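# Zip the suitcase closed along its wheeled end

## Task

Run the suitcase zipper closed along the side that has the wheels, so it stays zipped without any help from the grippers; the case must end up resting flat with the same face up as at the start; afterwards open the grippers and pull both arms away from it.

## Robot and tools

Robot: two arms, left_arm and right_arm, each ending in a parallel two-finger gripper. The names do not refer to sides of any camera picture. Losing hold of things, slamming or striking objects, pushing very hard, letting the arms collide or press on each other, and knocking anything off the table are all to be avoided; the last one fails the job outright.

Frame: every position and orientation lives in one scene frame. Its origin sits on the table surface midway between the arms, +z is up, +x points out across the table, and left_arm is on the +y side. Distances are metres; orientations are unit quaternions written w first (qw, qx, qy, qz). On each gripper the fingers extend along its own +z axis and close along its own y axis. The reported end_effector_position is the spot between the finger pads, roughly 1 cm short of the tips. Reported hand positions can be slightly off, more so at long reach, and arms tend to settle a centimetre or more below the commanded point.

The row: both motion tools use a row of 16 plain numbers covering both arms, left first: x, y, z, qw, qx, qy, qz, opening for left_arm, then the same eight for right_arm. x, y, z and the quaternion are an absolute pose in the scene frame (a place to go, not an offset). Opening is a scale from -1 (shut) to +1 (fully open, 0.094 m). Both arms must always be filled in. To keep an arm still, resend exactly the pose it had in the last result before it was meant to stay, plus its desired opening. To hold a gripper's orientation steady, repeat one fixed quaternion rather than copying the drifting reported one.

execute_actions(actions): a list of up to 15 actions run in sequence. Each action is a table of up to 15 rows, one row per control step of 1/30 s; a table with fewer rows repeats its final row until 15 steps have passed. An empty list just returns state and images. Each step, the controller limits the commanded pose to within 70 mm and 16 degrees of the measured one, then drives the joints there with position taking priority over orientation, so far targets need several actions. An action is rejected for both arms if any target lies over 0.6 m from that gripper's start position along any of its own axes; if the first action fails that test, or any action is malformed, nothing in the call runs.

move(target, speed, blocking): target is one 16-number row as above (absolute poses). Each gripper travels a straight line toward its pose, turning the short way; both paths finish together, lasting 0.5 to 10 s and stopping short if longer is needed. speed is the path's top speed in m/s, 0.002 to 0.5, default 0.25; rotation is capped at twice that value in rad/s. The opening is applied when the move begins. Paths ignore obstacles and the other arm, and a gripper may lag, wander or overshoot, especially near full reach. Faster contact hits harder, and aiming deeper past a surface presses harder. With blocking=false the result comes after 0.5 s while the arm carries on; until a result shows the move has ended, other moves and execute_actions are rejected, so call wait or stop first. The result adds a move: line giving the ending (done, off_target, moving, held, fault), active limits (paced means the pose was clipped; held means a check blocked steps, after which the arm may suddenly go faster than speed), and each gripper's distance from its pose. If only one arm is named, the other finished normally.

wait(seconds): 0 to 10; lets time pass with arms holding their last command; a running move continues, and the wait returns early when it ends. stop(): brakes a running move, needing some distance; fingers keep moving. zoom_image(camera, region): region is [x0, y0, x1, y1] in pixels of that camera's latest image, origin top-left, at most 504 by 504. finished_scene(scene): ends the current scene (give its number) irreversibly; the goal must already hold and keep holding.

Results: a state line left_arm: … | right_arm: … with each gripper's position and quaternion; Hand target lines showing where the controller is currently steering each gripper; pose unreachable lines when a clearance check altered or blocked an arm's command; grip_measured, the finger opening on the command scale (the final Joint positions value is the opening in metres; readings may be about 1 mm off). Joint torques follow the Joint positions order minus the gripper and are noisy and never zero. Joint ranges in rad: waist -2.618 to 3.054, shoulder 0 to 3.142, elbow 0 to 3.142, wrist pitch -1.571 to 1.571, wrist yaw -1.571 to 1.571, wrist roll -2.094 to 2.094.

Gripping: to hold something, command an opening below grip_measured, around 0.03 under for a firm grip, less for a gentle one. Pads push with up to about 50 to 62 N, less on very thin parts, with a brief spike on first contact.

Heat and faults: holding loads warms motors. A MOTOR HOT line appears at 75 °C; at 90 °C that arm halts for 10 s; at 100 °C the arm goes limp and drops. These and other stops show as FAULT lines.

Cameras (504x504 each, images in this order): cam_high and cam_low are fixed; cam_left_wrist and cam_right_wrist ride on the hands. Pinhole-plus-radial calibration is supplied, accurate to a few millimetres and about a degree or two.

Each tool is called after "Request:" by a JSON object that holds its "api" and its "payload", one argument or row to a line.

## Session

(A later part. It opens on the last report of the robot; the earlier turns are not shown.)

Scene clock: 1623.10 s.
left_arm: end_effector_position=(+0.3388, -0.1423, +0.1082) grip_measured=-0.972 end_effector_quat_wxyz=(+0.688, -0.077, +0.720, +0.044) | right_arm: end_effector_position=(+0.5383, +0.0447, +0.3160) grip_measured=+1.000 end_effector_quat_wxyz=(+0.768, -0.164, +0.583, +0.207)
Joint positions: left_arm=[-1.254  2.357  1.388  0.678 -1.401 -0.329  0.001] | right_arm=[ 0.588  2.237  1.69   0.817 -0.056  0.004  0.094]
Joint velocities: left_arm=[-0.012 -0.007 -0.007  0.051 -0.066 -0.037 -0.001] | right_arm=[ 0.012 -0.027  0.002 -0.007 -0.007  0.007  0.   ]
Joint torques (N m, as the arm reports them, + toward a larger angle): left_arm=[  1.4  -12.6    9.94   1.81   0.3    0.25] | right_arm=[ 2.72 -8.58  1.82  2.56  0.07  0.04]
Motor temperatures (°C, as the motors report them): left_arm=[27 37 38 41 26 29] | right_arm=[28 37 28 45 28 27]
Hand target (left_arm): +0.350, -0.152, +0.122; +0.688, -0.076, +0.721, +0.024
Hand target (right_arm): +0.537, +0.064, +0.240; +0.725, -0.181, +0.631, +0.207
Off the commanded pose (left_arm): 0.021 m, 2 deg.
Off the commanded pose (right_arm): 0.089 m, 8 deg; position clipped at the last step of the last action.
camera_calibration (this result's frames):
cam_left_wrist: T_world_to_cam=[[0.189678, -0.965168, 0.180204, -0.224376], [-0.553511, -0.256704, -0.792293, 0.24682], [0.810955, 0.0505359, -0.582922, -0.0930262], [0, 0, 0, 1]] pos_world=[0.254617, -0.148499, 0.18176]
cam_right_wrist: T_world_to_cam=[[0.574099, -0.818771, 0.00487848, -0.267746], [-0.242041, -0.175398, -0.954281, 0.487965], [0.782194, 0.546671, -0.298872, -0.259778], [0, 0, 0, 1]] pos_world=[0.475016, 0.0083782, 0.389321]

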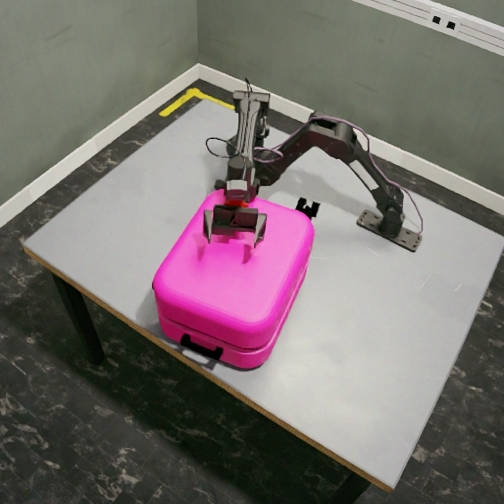

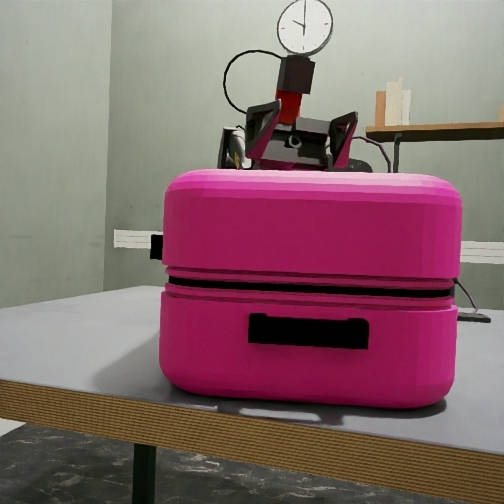

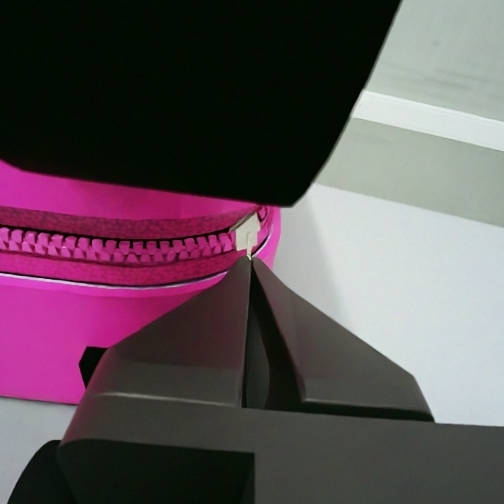

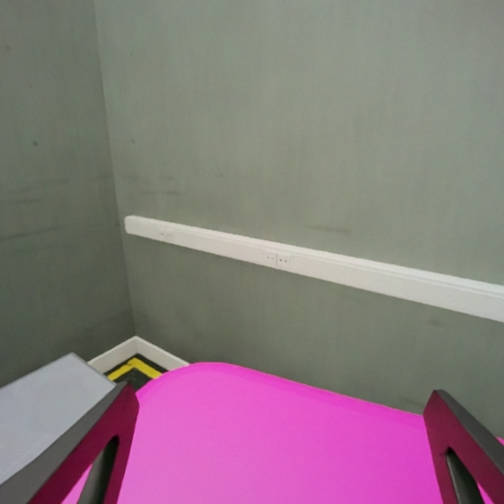

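Request:
{"api": "execute_actions", "payload": {
  "actions": [
    [[0.340,-0.145,0.114,0.6880,-0.0758,0.7214,0.0340,-1,0.545,0.060,0.23,0.7255,-0.1808,0.6307,0.2080,1]],
    [[0.338,-0.145,0.114,0.6880,-0.0758,0.7214,0.0400,-0.86,0.548,0.056,0.23,0.7255,-0.1808,0.6307,0.2080,1]]
  ]
}}

Request:
{"api": "zoom_image", "payload": {
  "camera": "cam_left_wrist",
  "region": [170, 170, 330, 300]
}}

Scene clock: 1648.57 s.
left_arm: end_effector_position=(+0.3381, -0.1432, +0.1078) grip_measured=-0.861 end_effector_quat_wxyz=(+0.688, -0.075, +0.721, +0.043) | right_arm: end_effector_position=(+0.5378, +0.0455, +0.3160) grip_measured=+1.000 end_effector_quat_wxyz=(+0.768, -0.167, +0.582, +0.209)
Joint positions: left_arm=[-1.256  2.357  1.388  0.675 -1.399 -0.332  0.007] | right_arm=[ 0.587  2.237  1.69   0.817 -0.066  0.004  0.094]
Joint velocities: left_arm=[ 0.022  0.012 -0.012  0.066  0.037 -0.007  0.   ] | right_arm=[ 0.002  0.032 -0.002  0.022  0.007  0.007  0.   ]
Joint torques (N m, as the arm reports them, + toward a larger angle): left_arm=[ -0.15 -12.95   6.71   1.6   -0.12  -0.05] | right_arm=[ 0.42 -8.02  2.06  2.6  -0.05  0.09]
Motor temperatures (°C, as the motors report them): left_arm=[27 39 39 39 26 29] | right_arm=[28 37 28 45 28 27]
Hand target (left_arm): +0.338, -0.145, +0.114; +0.688, -0.075, +0.721, +0.040
Hand target (right_arm): +0.544, +0.054, +0.238; +0.725, -0.180, +0.631, +0.207
Off the commanded pose (left_arm): 0.007 m, 0 deg.
Off the commanded pose (right_arm): 0.087 m, 8 deg; position clipped at the last step of the last action.
camera_calibration (this result's frames):
cam_left_wrist: T_world_to_cam=[[0.186058, -0.965921, 0.179944, -0.22391], [-0.555454, -0.254472, -0.791653, 0.246752], [0.810465, 0.0473429, -0.583871, -0.0928029], [0, 0, 0, 1]] pos_world=[0.253933, -0.149095, 0.181448]
cam_right_wrist: T_world_to_cam=[[0.580961, -0.813897, 0.0074983, -0.271477], [-0.239386, -0.179664, -0.954157, 0.486683], [0.777933, 0.552533, -0.299213, -0.257695], [0, 0, 0, 1]] pos_world=[0.474692, 0.00887013, 0.389301]

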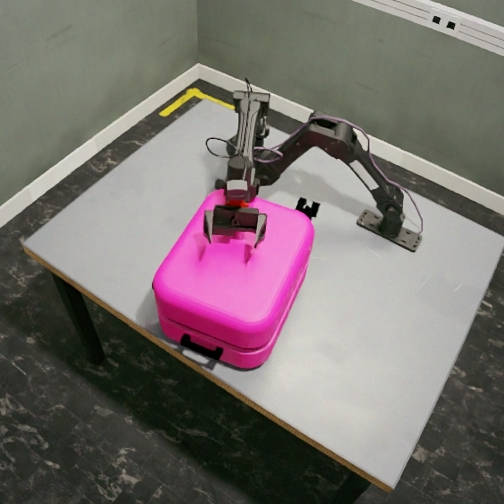

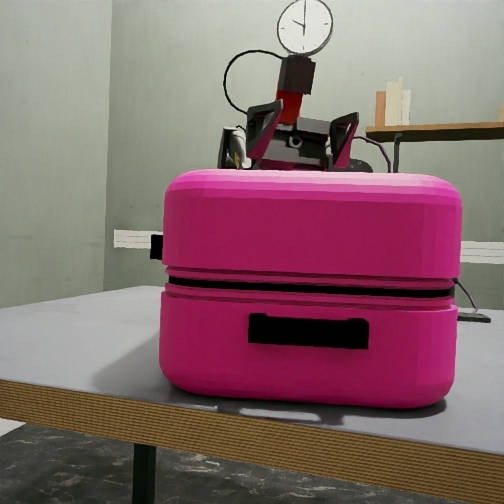

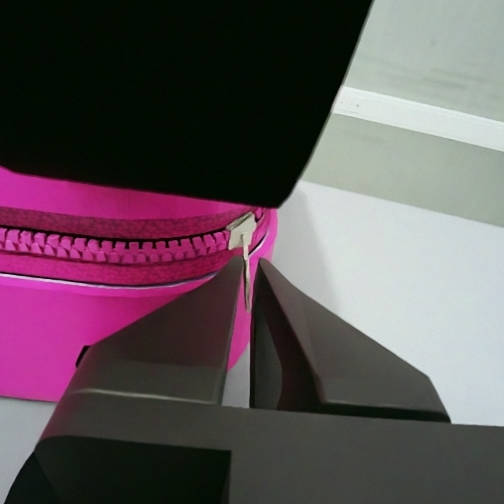

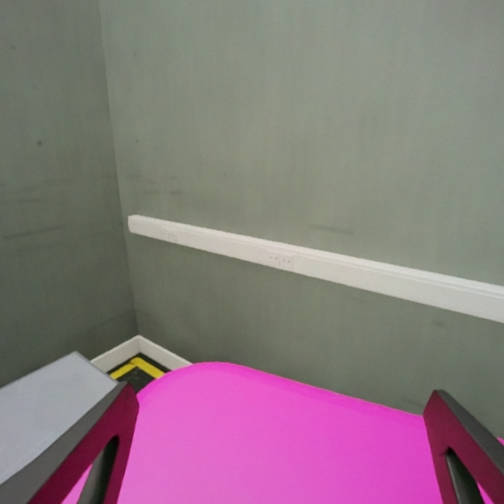

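Region (170, 170, 330, 300) of cam_left_wrist's 504x504 image, scaled by 3.150, with more detail than that image has; it fills the top 410 rows of this view, and the rest is white.

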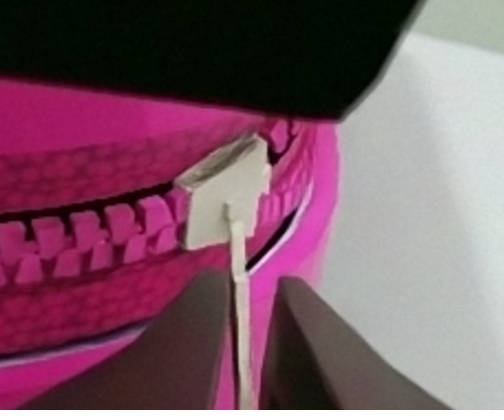

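Request:
{"api": "move", "payload": {
  "target": [0.292,-0.150,0.116,0.6875,-0.0460,0.7244,0.0300,-0.86,0.53,0.04,0.37,0.7255,-0.1808,0.6307,0.2080,1],
  "speed": 0.06
}}

Scene clock: 1658.40 s.
left_arm: end_effector_position=(+0.2961, -0.1546, +0.1107) grip_measured=-0.861 end_effector_quat_wxyz=(+0.687, -0.046, +0.725, +0.023) | right_arm: end_effector_position=(+0.5303, +0.0440, +0.3630) grip_measured=+1.000 end_effector_quat_wxyz=(+0.728, -0.181, +0.628, +0.205)
Joint positions: left_arm=[-1.347  2.302  1.328  0.603 -1.417 -0.397  0.007] | right_arm=[ 0.587  2.122  1.817  0.451 -0.077  0.005  0.094]
Joint velocities: left_arm=[-0.012  0.007 -0.007  0.007 -0.051 -0.007 -0.001] | right_arm=[ 0.007  0.002  0.002 -0.051  0.037  0.007  0.   ]
Joint torques (N m, as the arm reports them, + toward a larger angle): left_arm=[ -0.64 -13.4    4.96   1.53  -0.34  -0.09] | right_arm=[ -0.71 -15.37   8.49   2.27  -0.07   0.09]
Motor temperatures (°C, as the motors report them): left_arm=[27 40 38 38 26 29] | right_arm=[28 38 28 45 28 27]
Hand target (left_arm): +0.292, -0.150, +0.116; +0.688, -0.046, +0.724, +0.030
Hand target (right_arm): +0.530, +0.040, +0.371; +0.726, -0.180, +0.631, +0.207
Off the commanded pose (left_arm): 0.008 m, 1 deg.
Off the commanded pose (right_arm): 0.008 m, 0 deg.
move: done
camera_calibration (this result's frames):
cam_left_wrist: T_world_to_cam=[[0.118833, -0.978587, 0.168067, -0.208355], [-0.577513, -0.20581, -0.790014, 0.236701], [0.807687, -0.00318095, -0.589603, -0.0628864], [0, 0, 0, 1]] pos_world=[0.21225, -0.155378, 0.184937]
cam_right_wrist: T_world_to_cam=[[0.590434, -0.807029, -0.00957868, -0.267829], [-0.339497, -0.237579, -0.910109, 0.569116], [0.732209, 0.540611, -0.414258, -0.170401], [0, 0, 0, 1]] pos_world=[0.476117, 0.0111849, 0.444802]

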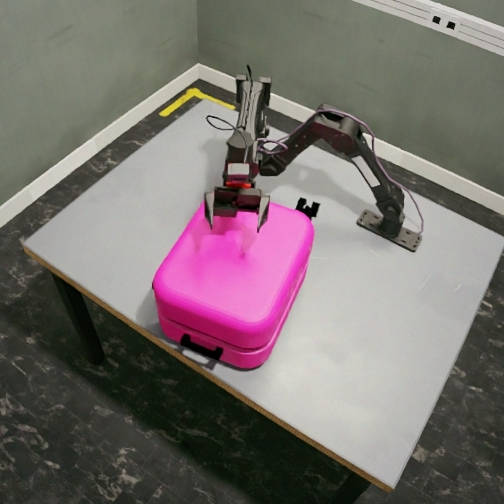

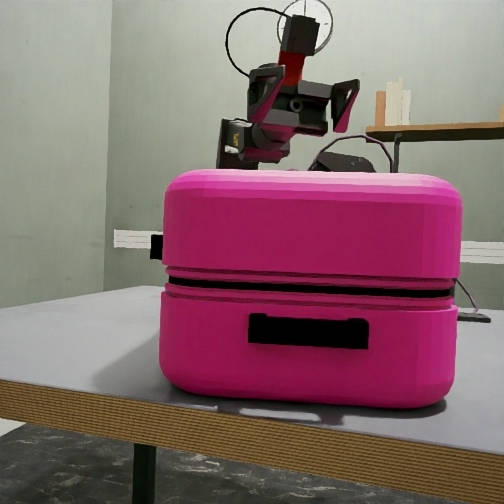

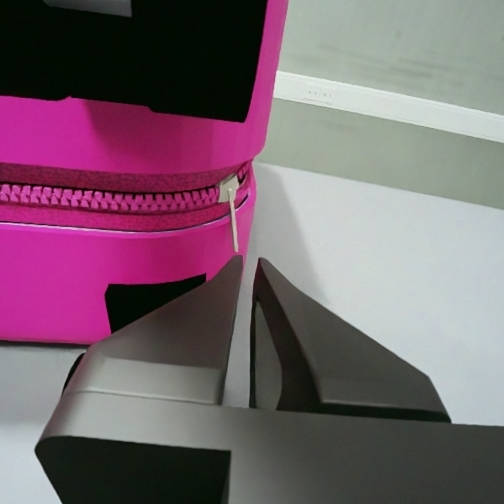

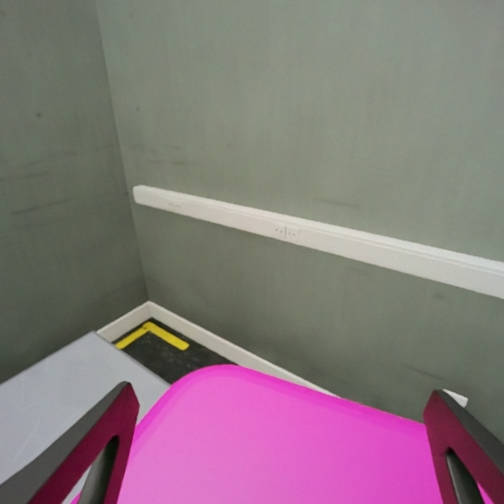

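Request:
{"api": "move", "payload": {
  "target": [0.238,-0.130,0.116,0.6740,0.0514,0.7355,-0.0471,-0.86,0.42,-0.12,0.38,0.6917,-0.1470,0.6917,0.1470,1],
  "speed": 0.15
}}

Scene clock: 1682.50 s.
left_arm: end_effector_position=(+0.2413, -0.1308, +0.1121) grip_measured=-0.861 end_effector_quat_wxyz=(+0.674, +0.046, +0.737, -0.041) | right_arm: end_effector_position=(+0.4234, -0.1185, +0.3932) grip_measured=+1.000 end_effector_quat_wxyz=(+0.706, -0.143, +0.678, +0.147)
Joint positions: left_arm=[-1.447  2.095  0.964  0.8   -1.293 -0.317  0.007] | right_arm=[ 0.364  1.469  1.236  0.275 -0.159  0.004  0.094]
Joint velocities: left_arm=[-0.022  0.002 -0.002  0.007  0.022  0.007  0.001] | right_arm=[0.012 0.007 0.002 0.081 0.022 0.007 0.   ]
Joint torques (N m, as the arm reports them, + toward a larger angle): left_arm=[ -0.63 -11.06   3.98   1.97  -0.13   0.08] | right_arm=[-0.48 -8.47  5.86  2.31 -0.07 -0.07]
Motor temperatures (°C, as the motors report them): left_arm=[27 41 36 37 26 29] | right_arm=[28 43 30 44 28 27]
Hand target (left_arm): +0.237, -0.131, +0.116; +0.674, +0.051, +0.736, -0.047
Hand target (right_arm): +0.421, -0.120, +0.382; +0.693, -0.147, +0.691, +0.145
Off the commanded pose (left_arm): 0.005 m, 1 deg.
Off the commanded pose (right_arm): 0.014 m, 2 deg.
move: off_target (right_arm)
camera_calibration (this result's frames):
cam_left_wrist: T_world_to_cam=[[-0.0944534, -0.986219, 0.135834, -0.124699], [-0.631729, -0.0460768, -0.773819, 0.243262], [0.769414, -0.1589, -0.618671, -0.0256445], [0, 0, 0, 1]] pos_world=[0.161629, -0.115847, 0.189314]
cam_right_wrist: T_world_to_cam=[[0.468564, -0.883179, -0.0210276, -0.288484], [-0.455698, -0.221239, -0.862202, 0.554006], [0.756827, 0.413579, -0.506127, 0.0188658], [0, 0, 0, 1]] pos_world=[0.373354, -0.140018, 0.481147]

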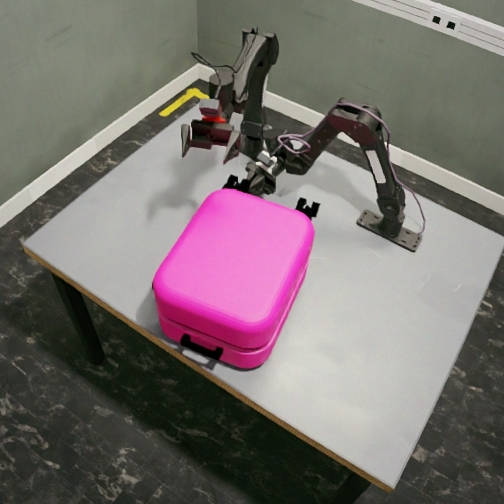

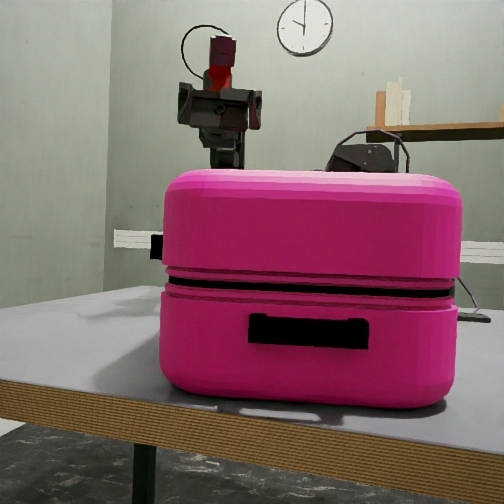

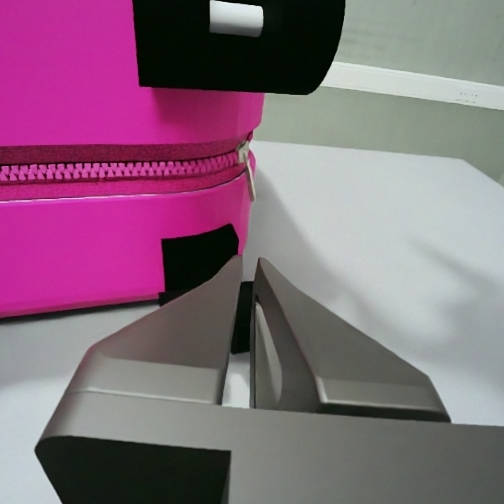

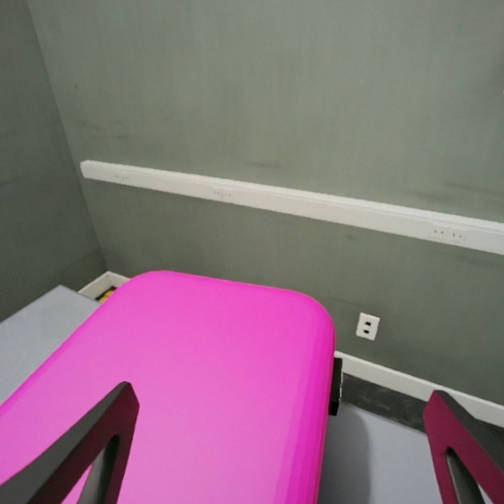

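Request:
{"api": "move", "payload": {
  "target": [0.21,0.06,0.31,0.6744,0.2126,0.6744,-0.2126,-1,0.30,-0.24,0.30,0.6830,-0.1830,0.6830,0.1830,1],
  "speed": 0.2
}}

Scene clock: 1700.40 s.
left_arm: end_effector_position=(+0.2074, +0.0594, +0.3035) grip_measured=-0.980 end_effector_quat_wxyz=(+0.676, +0.218, +0.673, -0.206) | right_arm: end_effector_position=(+0.3043, -0.2411, +0.2982) grip_measured=+1.000 end_effector_quat_wxyz=(+0.676, -0.181, +0.690, +0.184)
Joint positions: left_arm=[-1.146  0.558  0.498  0.058 -0.521  0.017  0.001] | right_arm=[-0.192  1.033  0.625  0.383 -0.824 -0.011  0.094]
Joint velocities: left_arm=[-0.007 -0.002  0.007 -0.037  0.007 -0.022  0.001] | right_arm=[-0.022 -0.017 -0.002  0.081 -0.022 -0.037  0.   ]
Joint torques (N m, as the arm reports them, + toward a larger angle): left_arm=[ 0.91  0.43 10.08  2.07  0.14 -0.09] | right_arm=[-0.81 -4.48  5.95  2.49 -0.1  -0.06]
Motor temperatures (°C, as the motors report them): left_arm=[27 39 36 38 26 29] | right_arm=[28 39 30 44 28 27]
Hand target (left_arm): +0.207, +0.062, +0.311; +0.677, +0.214, +0.672, -0.212
Hand target (right_arm): +0.300, -0.242, +0.300; +0.681, -0.186, +0.685, +0.179
Off the commanded pose (left_arm): 0.007 m, 1 deg.
Off the commanded pose (right_arm): 0.005 m, 1 deg.
move: done
camera_calibration (this result's frames):
cam_left_wrist: T_world_to_cam=[[-0.554547, -0.823061, 0.122671, 0.123406], [-0.515024, 0.223675, -0.827478, 0.354757], [0.653627, -0.522054, -0.547934, 0.17321], [0, 0, 0, 1]] pos_world=[0.137928, 0.112645, 0.373323]
cam_right_wrist: T_world_to_cam=[[0.560496, -0.827394, -0.0355382, -0.353192], [-0.475859, -0.286644, -0.831501, 0.371928], [0.677792, 0.482964, -0.554386, 0.166811], [0, 0, 0, 1]] pos_world=[0.261885, -0.266182, 0.389184]

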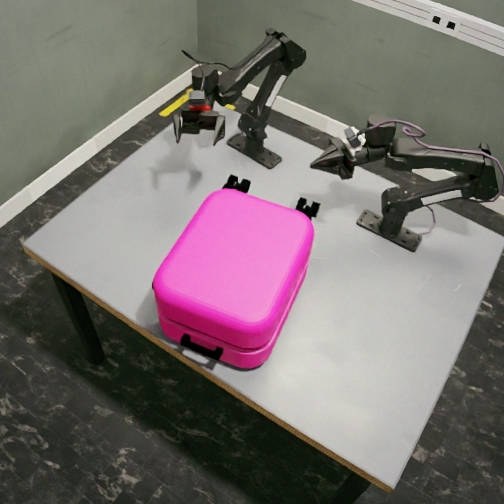

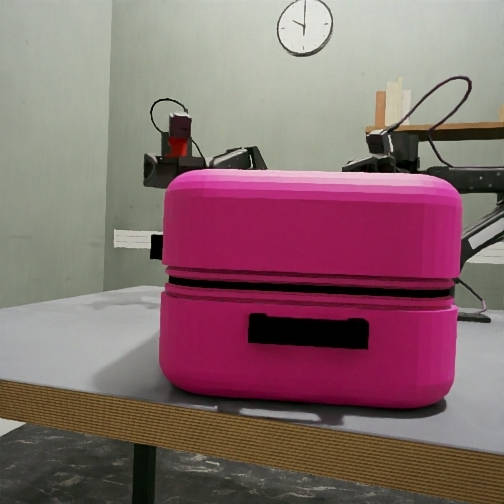

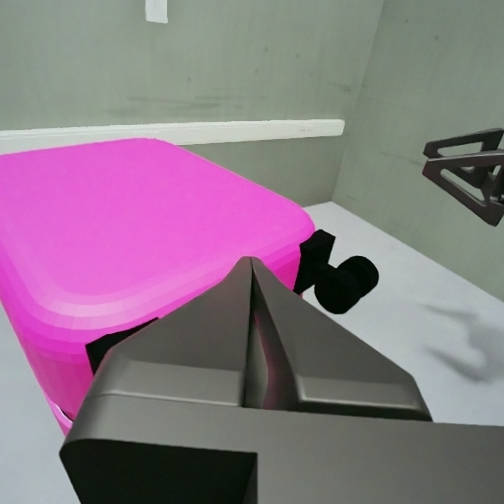

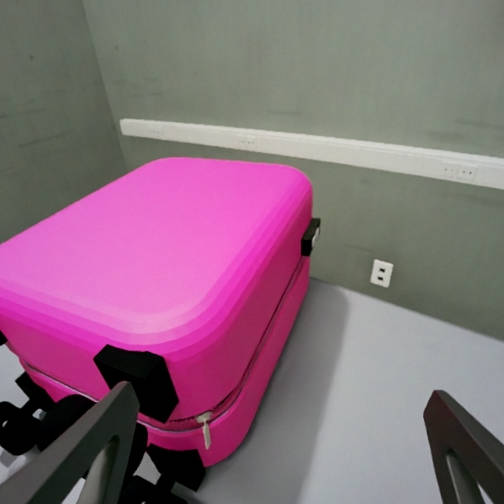

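Request:
{"api": "zoom_image", "payload": {
  "camera": "cam_right_wrist",
  "region": [150, 200, 350, 470]
}}

Region (150, 200, 350, 470) of cam_right_wrist's 504x504 image, scaled by 1.867, with more detail than that image has; it fills the left 373 columns of this view, and the rest is white.

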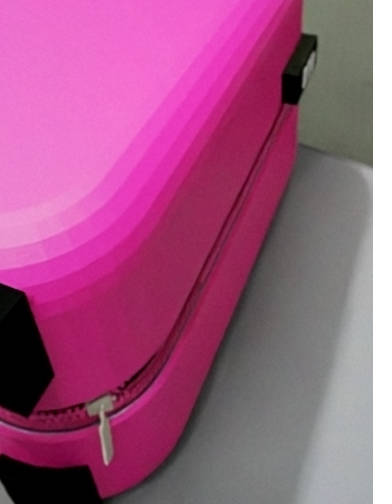

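Request:
{"api": "move", "payload": {
  "target": [0.552,-0.117,0.335,0.6744,0.2126,0.6744,-0.2126,-1,0.295,-0.205,0.125,0.6209,-0.1983,0.7399,0.1664,-0.6],
  "speed": 0.2
}}

Scene clock: 1713.20 s.
left_arm: end_effector_position=(+0.5504, -0.1165, +0.3324) grip_measured=-0.980 end_effector_quat_wxyz=(+0.678, +0.215, +0.671, -0.207) | right_arm: end_effector_position=(+0.3000, -0.2069, +0.1307) grip_measured=-0.598 end_effector_quat_wxyz=(+0.627, -0.195, +0.735, +0.166)
Joint positions: left_arm=[-0.637  2.127  1.841  0.292 -0.014  0.014  0.001] | right_arm=[-0.018  1.421  0.218  1.006 -0.636 -0.119  0.019]
Joint velocities: left_arm=[ 0.022 -0.002  0.002 -0.037 -0.007 -0.007  0.   ] | right_arm=[ 0.012 -0.002  0.007  0.037 -0.051  0.037 -0.001]
Joint torques (N m, as the arm reports them, + toward a larger angle): left_arm=[  0.63 -12.1   10.08   2.19   0.15  -0.08] | right_arm=[ 0.78 -3.18  3.68  2.59 -0.02 -0.04]
Motor temperatures (°C, as the motors report them): left_arm=[27 36 38 38 26 29] | right_arm=[28 37 30 44 28 27]
Hand target (left_arm): +0.553, -0.115, +0.336; +0.675, +0.214, +0.673, -0.211
Hand target (right_arm): +0.297, -0.205, +0.124; +0.622, -0.196, +0.740, +0.167
Off the commanded pose (left_arm): 0.003 m, 1 deg.
Off the commanded pose (right_arm): 0.008 m, 1 deg.
move: done
camera_calibration (this result's frames):
cam_left_wrist: T_world_to_cam=[[-0.553716, -0.823121, 0.125981, 0.163651], [-0.512569, 0.217681, -0.830595, 0.593667], [0.656256, -0.524488, -0.54244, -0.130522], [0, 0, 0, 1]] pos_world=[0.480567, -0.0629829, 0.40168]
cam_right_wrist: T_world_to_cam=[[0.553169, -0.83227, -0.0364915, -0.327131], [-0.570221, -0.346337, -0.744915, 0.244933], [0.607332, 0.432872, -0.66616, 0.0857146], [0, 0, 0, 1]] pos_world=[0.268568, -0.224535, 0.227617]

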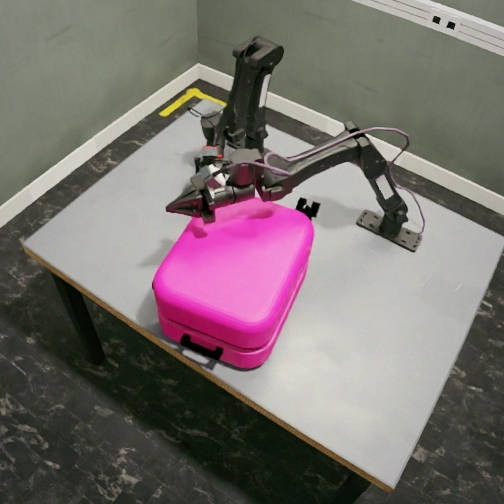

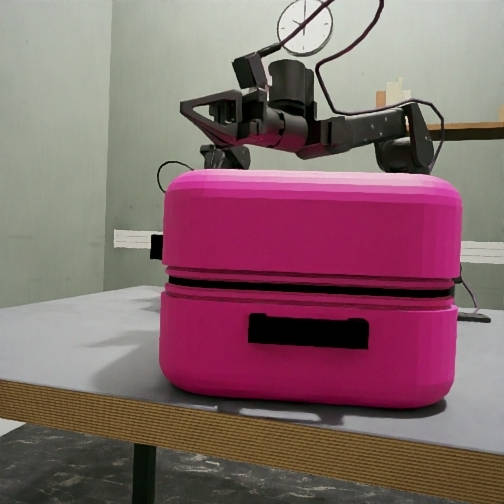

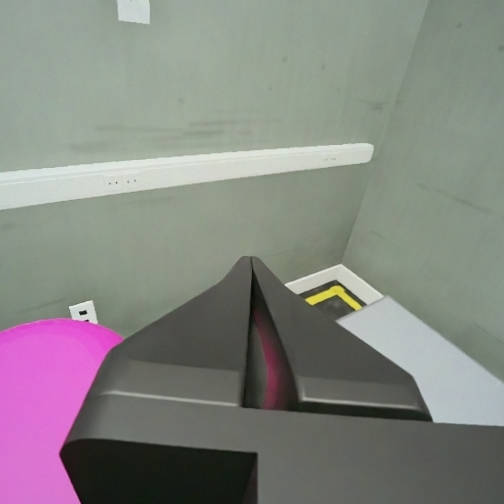

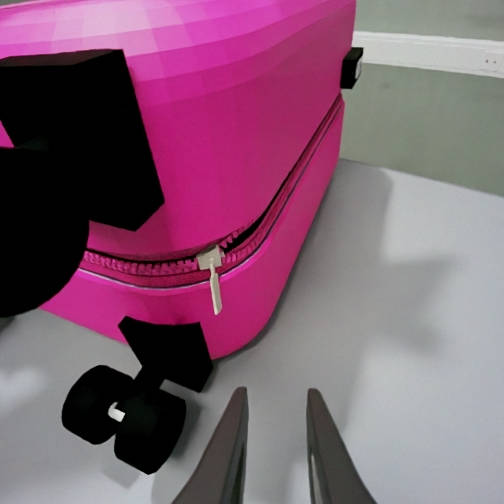

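Request:
{"api": "zoom_image", "payload": {
  "camera": "cam_right_wrist",
  "region": [170, 90, 370, 330]
}}

Region (170, 90, 370, 330) of cam_right_wrist's 504x504 image, scaled by 2.100, with more detail than that image has.

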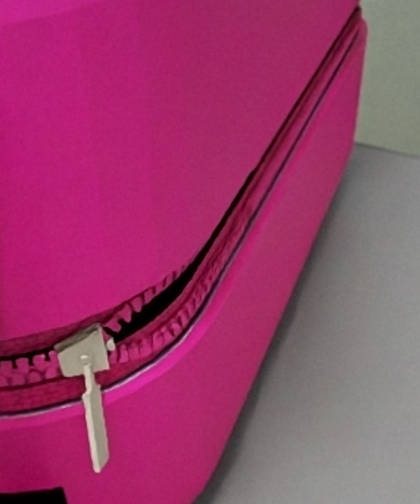

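Request:
{"api": "move", "payload": {
  "target": [0.552,-0.117,0.305,0.7198,0.1973,0.6257,-0.2269,-1,0.318,-0.180,0.100,0.5703,-0.3284,0.7043,0.2659,-0.65],
  "speed": 0.08
}}

Scene clock: 1748.20 s.
left_arm: end_effector_position=(+0.5510, -0.1170, +0.3128) grip_measured=-0.980 end_effector_quat_wxyz=(+0.723, +0.198, +0.623, -0.222) | right_arm: end_effector_position=(+0.3167, -0.1787, +0.1015) grip_measured=-0.648 end_effector_quat_wxyz=(+0.577, -0.330, +0.701, +0.258)
Joint positions: left_arm=[-0.637  2.174  1.696  0.623 -0.013  0.012  0.001] | right_arm=[-0.057  1.71   0.437  0.896 -0.993 -0.34   0.017]
Joint velocities: left_arm=[ 0.007 -0.002 -0.002  0.066  0.051 -0.037 -0.   ] | right_arm=[ 0.002 -0.007  0.022 -0.037  0.022 -0.081 -0.001]
Joint torques (N m, as the arm reports them, + toward a larger angle): left_arm=[  0.25 -11.94   6.94   2.49   0.06  -0.09] | right_arm=[-0.81 -5.78  5.62  1.91 -0.3  -0.05]
Motor temperatures (°C, as the motors report them): left_arm=[27 41 39 39 26 29] | right_arm=[28 36 29 44 28 27]
Hand target (left_arm): +0.552, -0.117, +0.305; +0.720, +0.198, +0.626, -0.226
Hand target (right_arm): +0.318, -0.180, +0.098; +0.569, -0.328, +0.706, +0.265
Off the commanded pose (left_arm): 0.008 m, 1 deg.
Off the commanded pose (right_arm): 0.002 m, 1 deg.
move: done
camera_calibration (this result's frames):
cam_left_wrist: T_world_to_cam=[[-0.568656, -0.812103, 0.130838, 0.174039], [-0.414958, 0.145876, -0.89807, 0.536686], [0.71024, -0.564985, -0.419942, -0.214636], [0, 0, 0, 1]] pos_world=[0.474113, -0.0582187, 0.369076]
cam_right_wrist: T_world_to_cam=[[0.801803, -0.597191, -0.0217892, -0.352119], [-0.430552, -0.552016, -0.714075, 0.158441], [0.414411, 0.581929, -0.69973, 0.135049], [0, 0, 0, 1]] pos_world=[0.294581, -0.201409, 0.199964]

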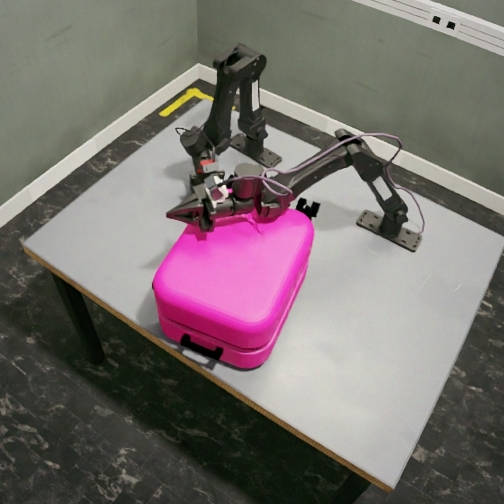

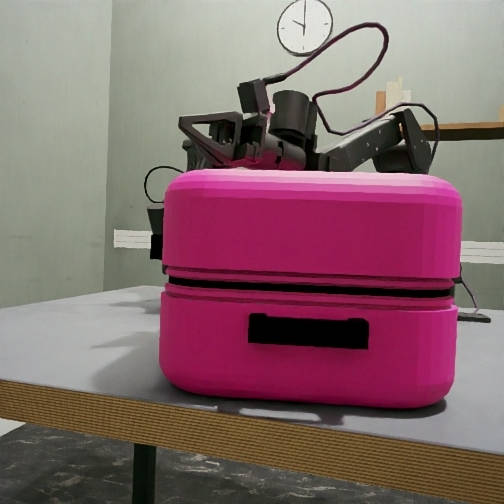

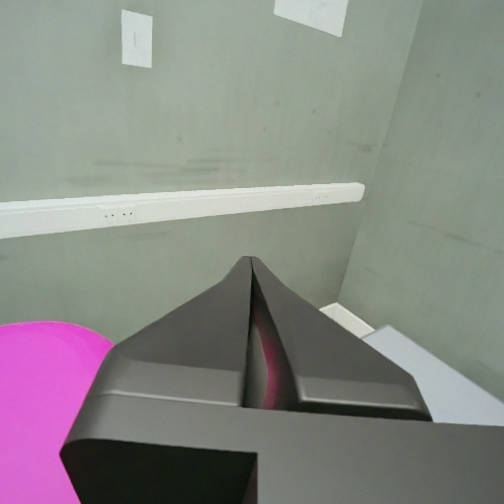

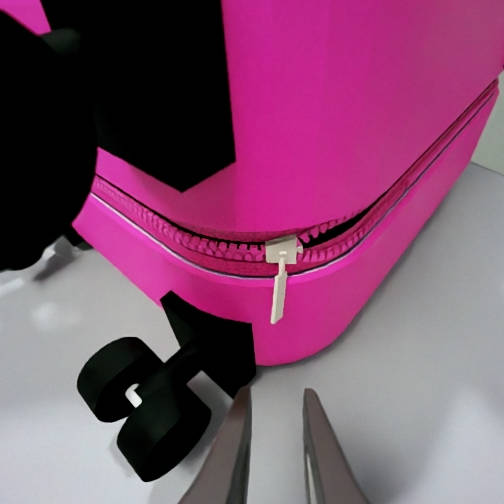

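Request:
{"api": "execute_actions", "payload": {
  "actions": [
    [[0.552,-0.117,0.275,0.7198,0.1973,0.6257,-0.2269,-1,0.326,-0.170,0.096,0.5703,-0.3284,0.7043,0.2659,-0.65]],
    [[0.552,-0.117,0.250,0.7198,0.1973,0.6257,-0.2269,-1,0.332,-0.163,0.094,0.5703,-0.3284,0.7043,0.2659,-0.65]],
    [[0.552,-0.117,0.235,0.7198,0.1973,0.6257,-0.2269,-1,0.336,-0.158,0.094,0.5703,-0.3284,0.7043,0.2659,-0.65]]
  ]
}}

Scene clock: 1757.53 s.
left_arm: end_effector_position=(+0.5444, -0.1124, +0.3198) grip_measured=-0.980 end_effector_quat_wxyz=(+0.761, +0.182, +0.576, -0.236) | right_arm: end_effector_position=(+0.3311, -0.1596, +0.0927) grip_measured=-0.648 end_effector_quat_wxyz=(+0.568, -0.328, +0.706, +0.266)
Joint positions: left_arm=[-0.637  2.195  1.631  0.837 -0.013  0.009  0.001] | right_arm=[ 0.021  1.789  0.484  0.943 -0.928 -0.292  0.017]
Joint velocities: left_arm=[-0.007  0.007  0.007 -0.022 -0.007 -0.022  0.   ] | right_arm=[-0.002 -0.007  0.007 -0.095 -0.037  0.007 -0.001]
Joint torques (N m, as the arm reports them, + toward a larger angle): left_arm=[ 0.03 -7.57  1.01  2.39  0.07 -0.08] | right_arm=[ 0.67 -6.32  5.49  2.39 -0.14  0.1 ]
Motor temperatures (°C, as the motors report them): left_arm=[26 41 38 40 26 29] | right_arm=[28 36 29 43 28 27]
Hand target (left_arm): +0.551, -0.116, +0.242; +0.719, +0.197, +0.626, -0.227
Hand target (right_arm): +0.336, -0.158, +0.094; +0.570, -0.328, +0.704, +0.266
Off the commanded pose (left_arm): 0.085 m, 8 deg; position clipped at the last step of the last action.
Off the commanded pose (right_arm): 0.005 m, 0 deg.
camera_calibration (this result's frames):
cam_left_wrist: T_world_to_cam=[[-0.583027, -0.801363, 0.133776, 0.181213], [-0.320458, 0.075519, -0.944248, 0.495049], [0.746583, -0.593392, -0.300833, -0.265459], [0, 0, 0, 1]] pos_world=[0.462481, -0.0496894, 0.363348]
cam_right_wrist: T_world_to_cam=[[0.805183, -0.591372, -0.0442599, -0.350592], [-0.443754, -0.551318, -0.706492, 0.172635], [0.393398, 0.588496, -0.706336, 0.120418], [0, 0, 0, 1]] pos_world=[0.311526, -0.183019, 0.191503]

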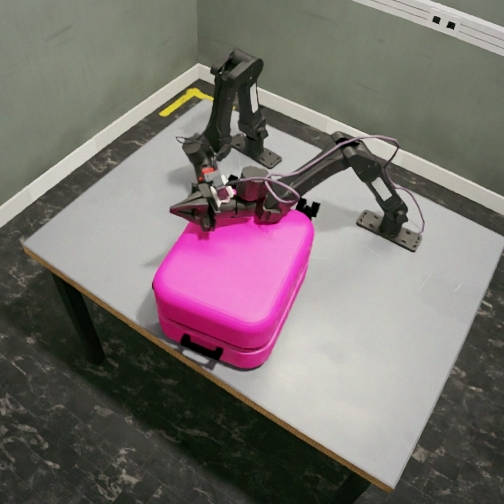

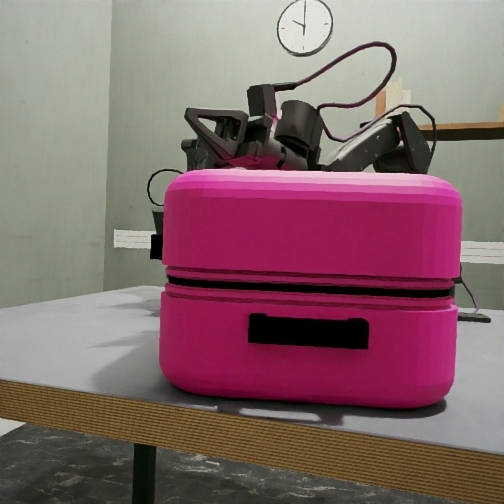

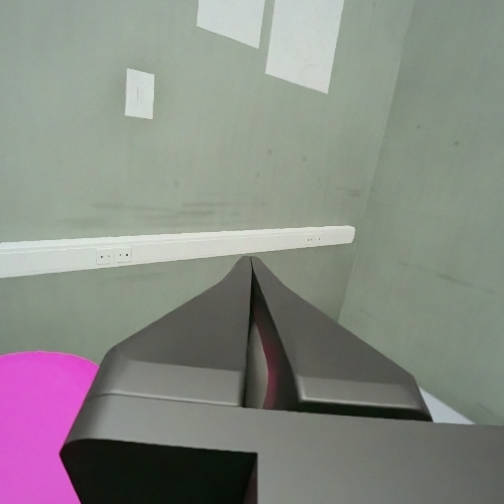

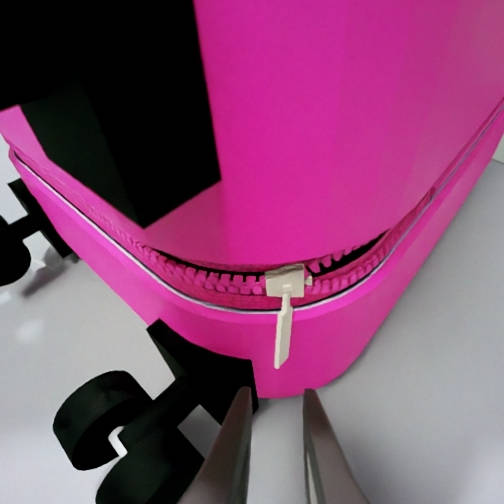

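Request:
{"api": "execute_actions", "payload": {
  "actions": [
    [[0.552,-0.117,0.235,0.7198,0.1973,0.6257,-0.2269,-1,0.343,-0.153,0.096,0.5703,-0.3284,0.7043,0.2659,-0.65]],
    [[0.552,-0.117,0.235,0.7198,0.1973,0.6257,-0.2269,-1,0.3465,-0.149,0.096,0.5703,-0.3284,0.7043,0.2659,-0.65]]
  ]
}}

Request:
{"api": "zoom_image", "payload": {
  "camera": "cam_right_wrist",
  "region": [190, 250, 390, 450]
}}

Scene clock: 1764.43 s.
left_arm: end_effector_position=(+0.5444, -0.1124, +0.3198) grip_measured=-0.980 end_effector_quat_wxyz=(+0.761, +0.182, +0.576, -0.236) | right_arm: end_effector_position=(+0.3418, -0.1509, +0.0949) grip_measured=-0.648 end_effector_quat_wxyz=(+0.569, -0.328, +0.706, +0.265)
Joint positions: left_arm=[-0.637  2.195  1.631  0.837 -0.013  0.008  0.001] | right_arm=[ 0.056  1.812  0.523  0.943 -0.895 -0.273  0.017]
Joint velocities: left_arm=[ 0.002 -0.022 -0.007 -0.007  0.007 -0.081  0.   ] | right_arm=[-0.002  0.012 -0.007  0.022 -0.095 -0.007 -0.   ]
Joint torques (N m, as the arm reports them, + toward a larger angle): left_arm=[ 0.23 -7.69  0.96  2.39  0.06 -0.09] | right_arm=[ 0.69 -6.7   5.6   2.38 -0.13  0.09]
Motor temperatures (°C, as the motors report them): left_arm=[26 40 37 40 26 29] | right_arm=[28 36 29 43 28 27]
Hand target (left_arm): +0.551, -0.116, +0.242; +0.719, +0.197, +0.626, -0.227
Hand target (right_arm): +0.346, -0.149, +0.096; +0.570, -0.328, +0.704, +0.266
Off the commanded pose (left_arm): 0.085 m, 8 deg; position clipped at the last step of the last action.
Off the commanded pose (right_arm): 0.005 m, 0 deg.
camera_calibration (this result's frames):
cam_left_wrist: T_world_to_cam=[[-0.583082, -0.801263, 0.13414, 0.181137], [-0.320648, 0.0752671, -0.944203, 0.49511], [0.746459, -0.593559, -0.30081, -0.265417], [0, 0, 0, 1]] pos_world=[0.462497, -0.0496678, 0.363346]
cam_right_wrist: T_world_to_cam=[[0.805254, -0.591471, -0.0415613, -0.35426], [-0.441817, -0.551807, -0.707324, 0.183119], [0.395428, 0.587938, -0.705667, 0.111821], [0, 0, 0, 1]] pos_world=[0.321957, -0.174232, 0.193709]

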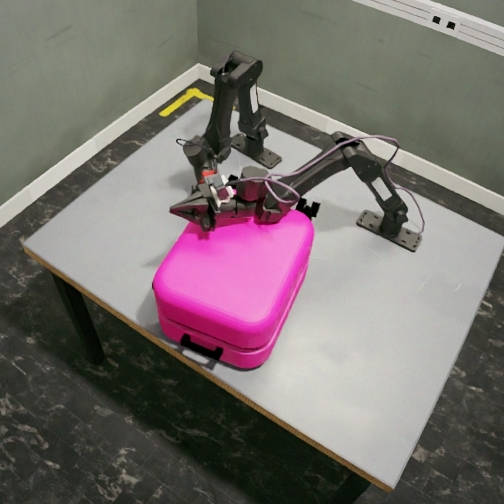

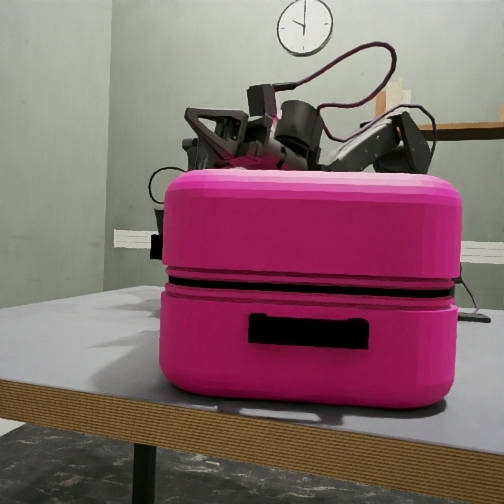

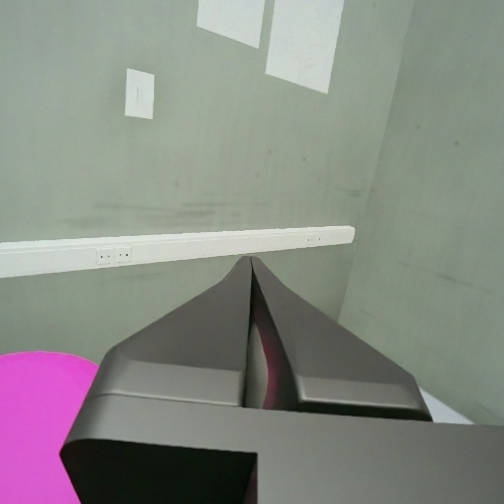

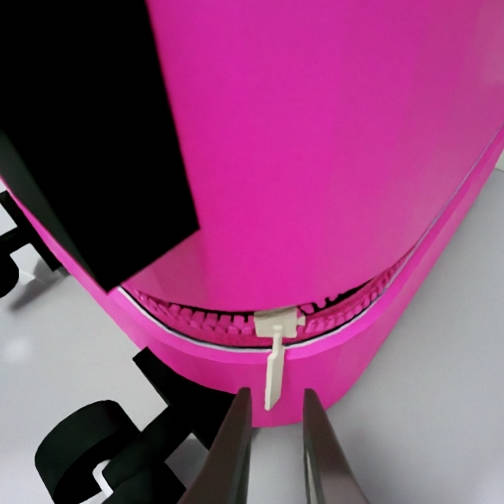

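Region (190, 250, 390, 450) of cam_right_wrist's 504x504 image, scaled by 2.520, with more detail than that image has.

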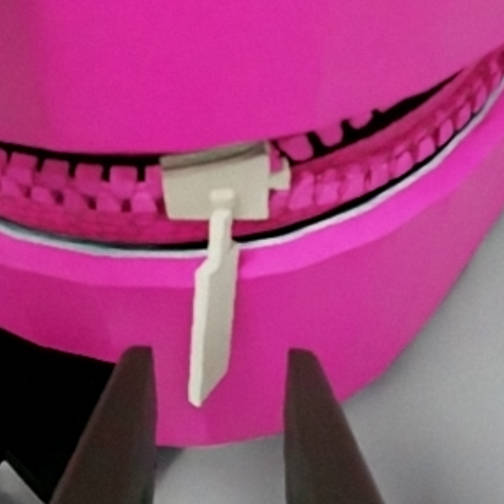

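Request:
{"api": "execute_actions", "payload": {
  "actions": [
    [[0.552,-0.117,0.235,0.7198,0.1973,0.6257,-0.2269,-1,0.349,-0.1455,0.094,0.5703,-0.3284,0.7043,0.2659,-0.65]]
  ]
}}

Request:
{"api": "zoom_image", "payload": {
  "camera": "cam_right_wrist",
  "region": [190, 270, 390, 470]
}}

Scene clock: 1778.13 s.
left_arm: end_effector_position=(+0.5444, -0.1124, +0.3198) grip_measured=-0.980 end_effector_quat_wxyz=(+0.761, +0.182, +0.576, -0.236) | right_arm: end_effector_position=(+0.3441, -0.1477, +0.0919) grip_measured=-0.648 end_effector_quat_wxyz=(+0.568, -0.327, +0.707, +0.266)
Joint positions: left_arm=[-0.637  2.195  1.631  0.837 -0.013  0.008  0.001] | right_arm=[ 0.068  1.829  0.531  0.954 -0.883 -0.267  0.017]
Joint velocities: left_arm=[ 0.007 -0.002 -0.007 -0.007 -0.066  0.022  0.   ] | right_arm=[ 0.007  0.002  0.002 -0.022  0.007  0.007 -0.002]
Joint torques (N m, as the arm reports them, + toward a larger angle): left_arm=[ 0.13 -7.56  0.96  2.4   0.08 -0.08] | right_arm=[ 0.7  -6.91  5.6   2.43 -0.12  0.09]
Motor temperatures (°C, as the motors report them): left_arm=[26 38 36 40 26 29] | right_arm=[28 37 29 43 28 27]
Hand target (left_arm): +0.551, -0.116, +0.242; +0.719, +0.197, +0.626, -0.227
Hand target (right_arm): +0.349, -0.146, +0.094; +0.570, -0.328, +0.704, +0.266
Off the commanded pose (left_arm): 0.085 m, 8 deg; position clipped at the last step of the last action.
Off the commanded pose (right_arm): 0.006 m, 0 deg.
camera_calibration (this result's frames):
cam_left_wrist: T_world_to_cam=[[-0.583082, -0.801263, 0.13414, 0.181137], [-0.320648, 0.0752671, -0.944203, 0.49511], [0.746459, -0.593559, -0.30081, -0.265417], [0, 0, 0, 1]] pos_world=[0.462497, -0.0496678, 0.363346]
cam_right_wrist: T_world_to_cam=[[0.804642, -0.592007, -0.0455943, -0.353828], [-0.445744, -0.551543, -0.705062, 0.184941], [0.392254, 0.587646, -0.707678, 0.108165], [0, 0, 0, 1]] pos_world=[0.324712, -0.171028, 0.190808]

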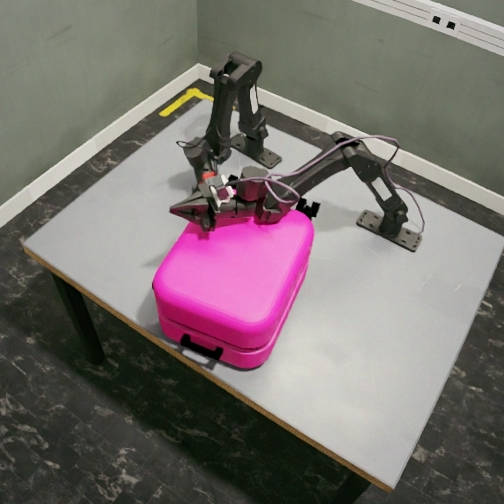

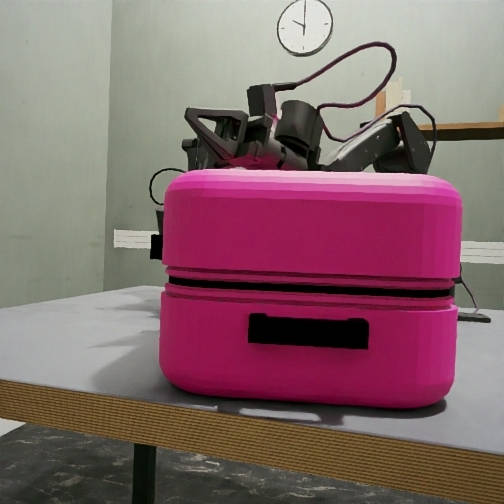

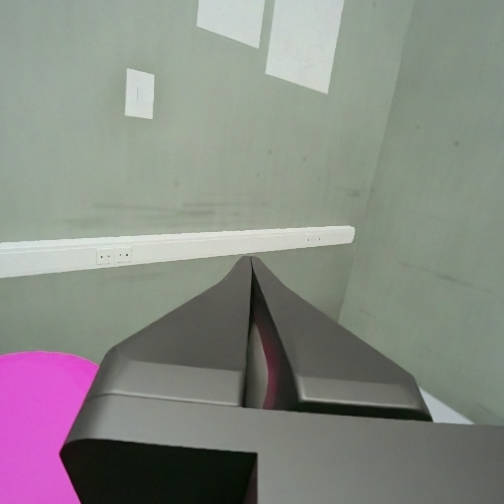

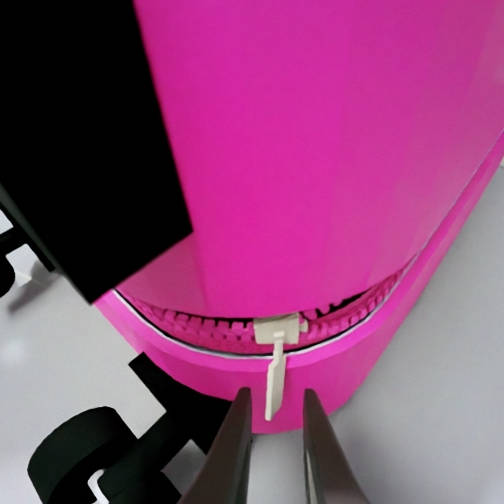

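Region (190, 270, 390, 470) of cam_right_wrist's 504x504 image, scaled by 2.520, with more detail than that image has.

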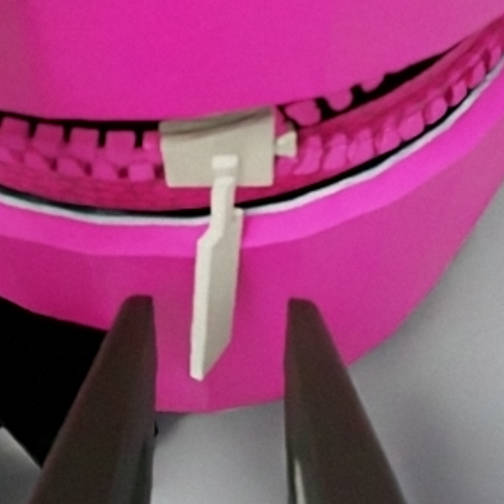

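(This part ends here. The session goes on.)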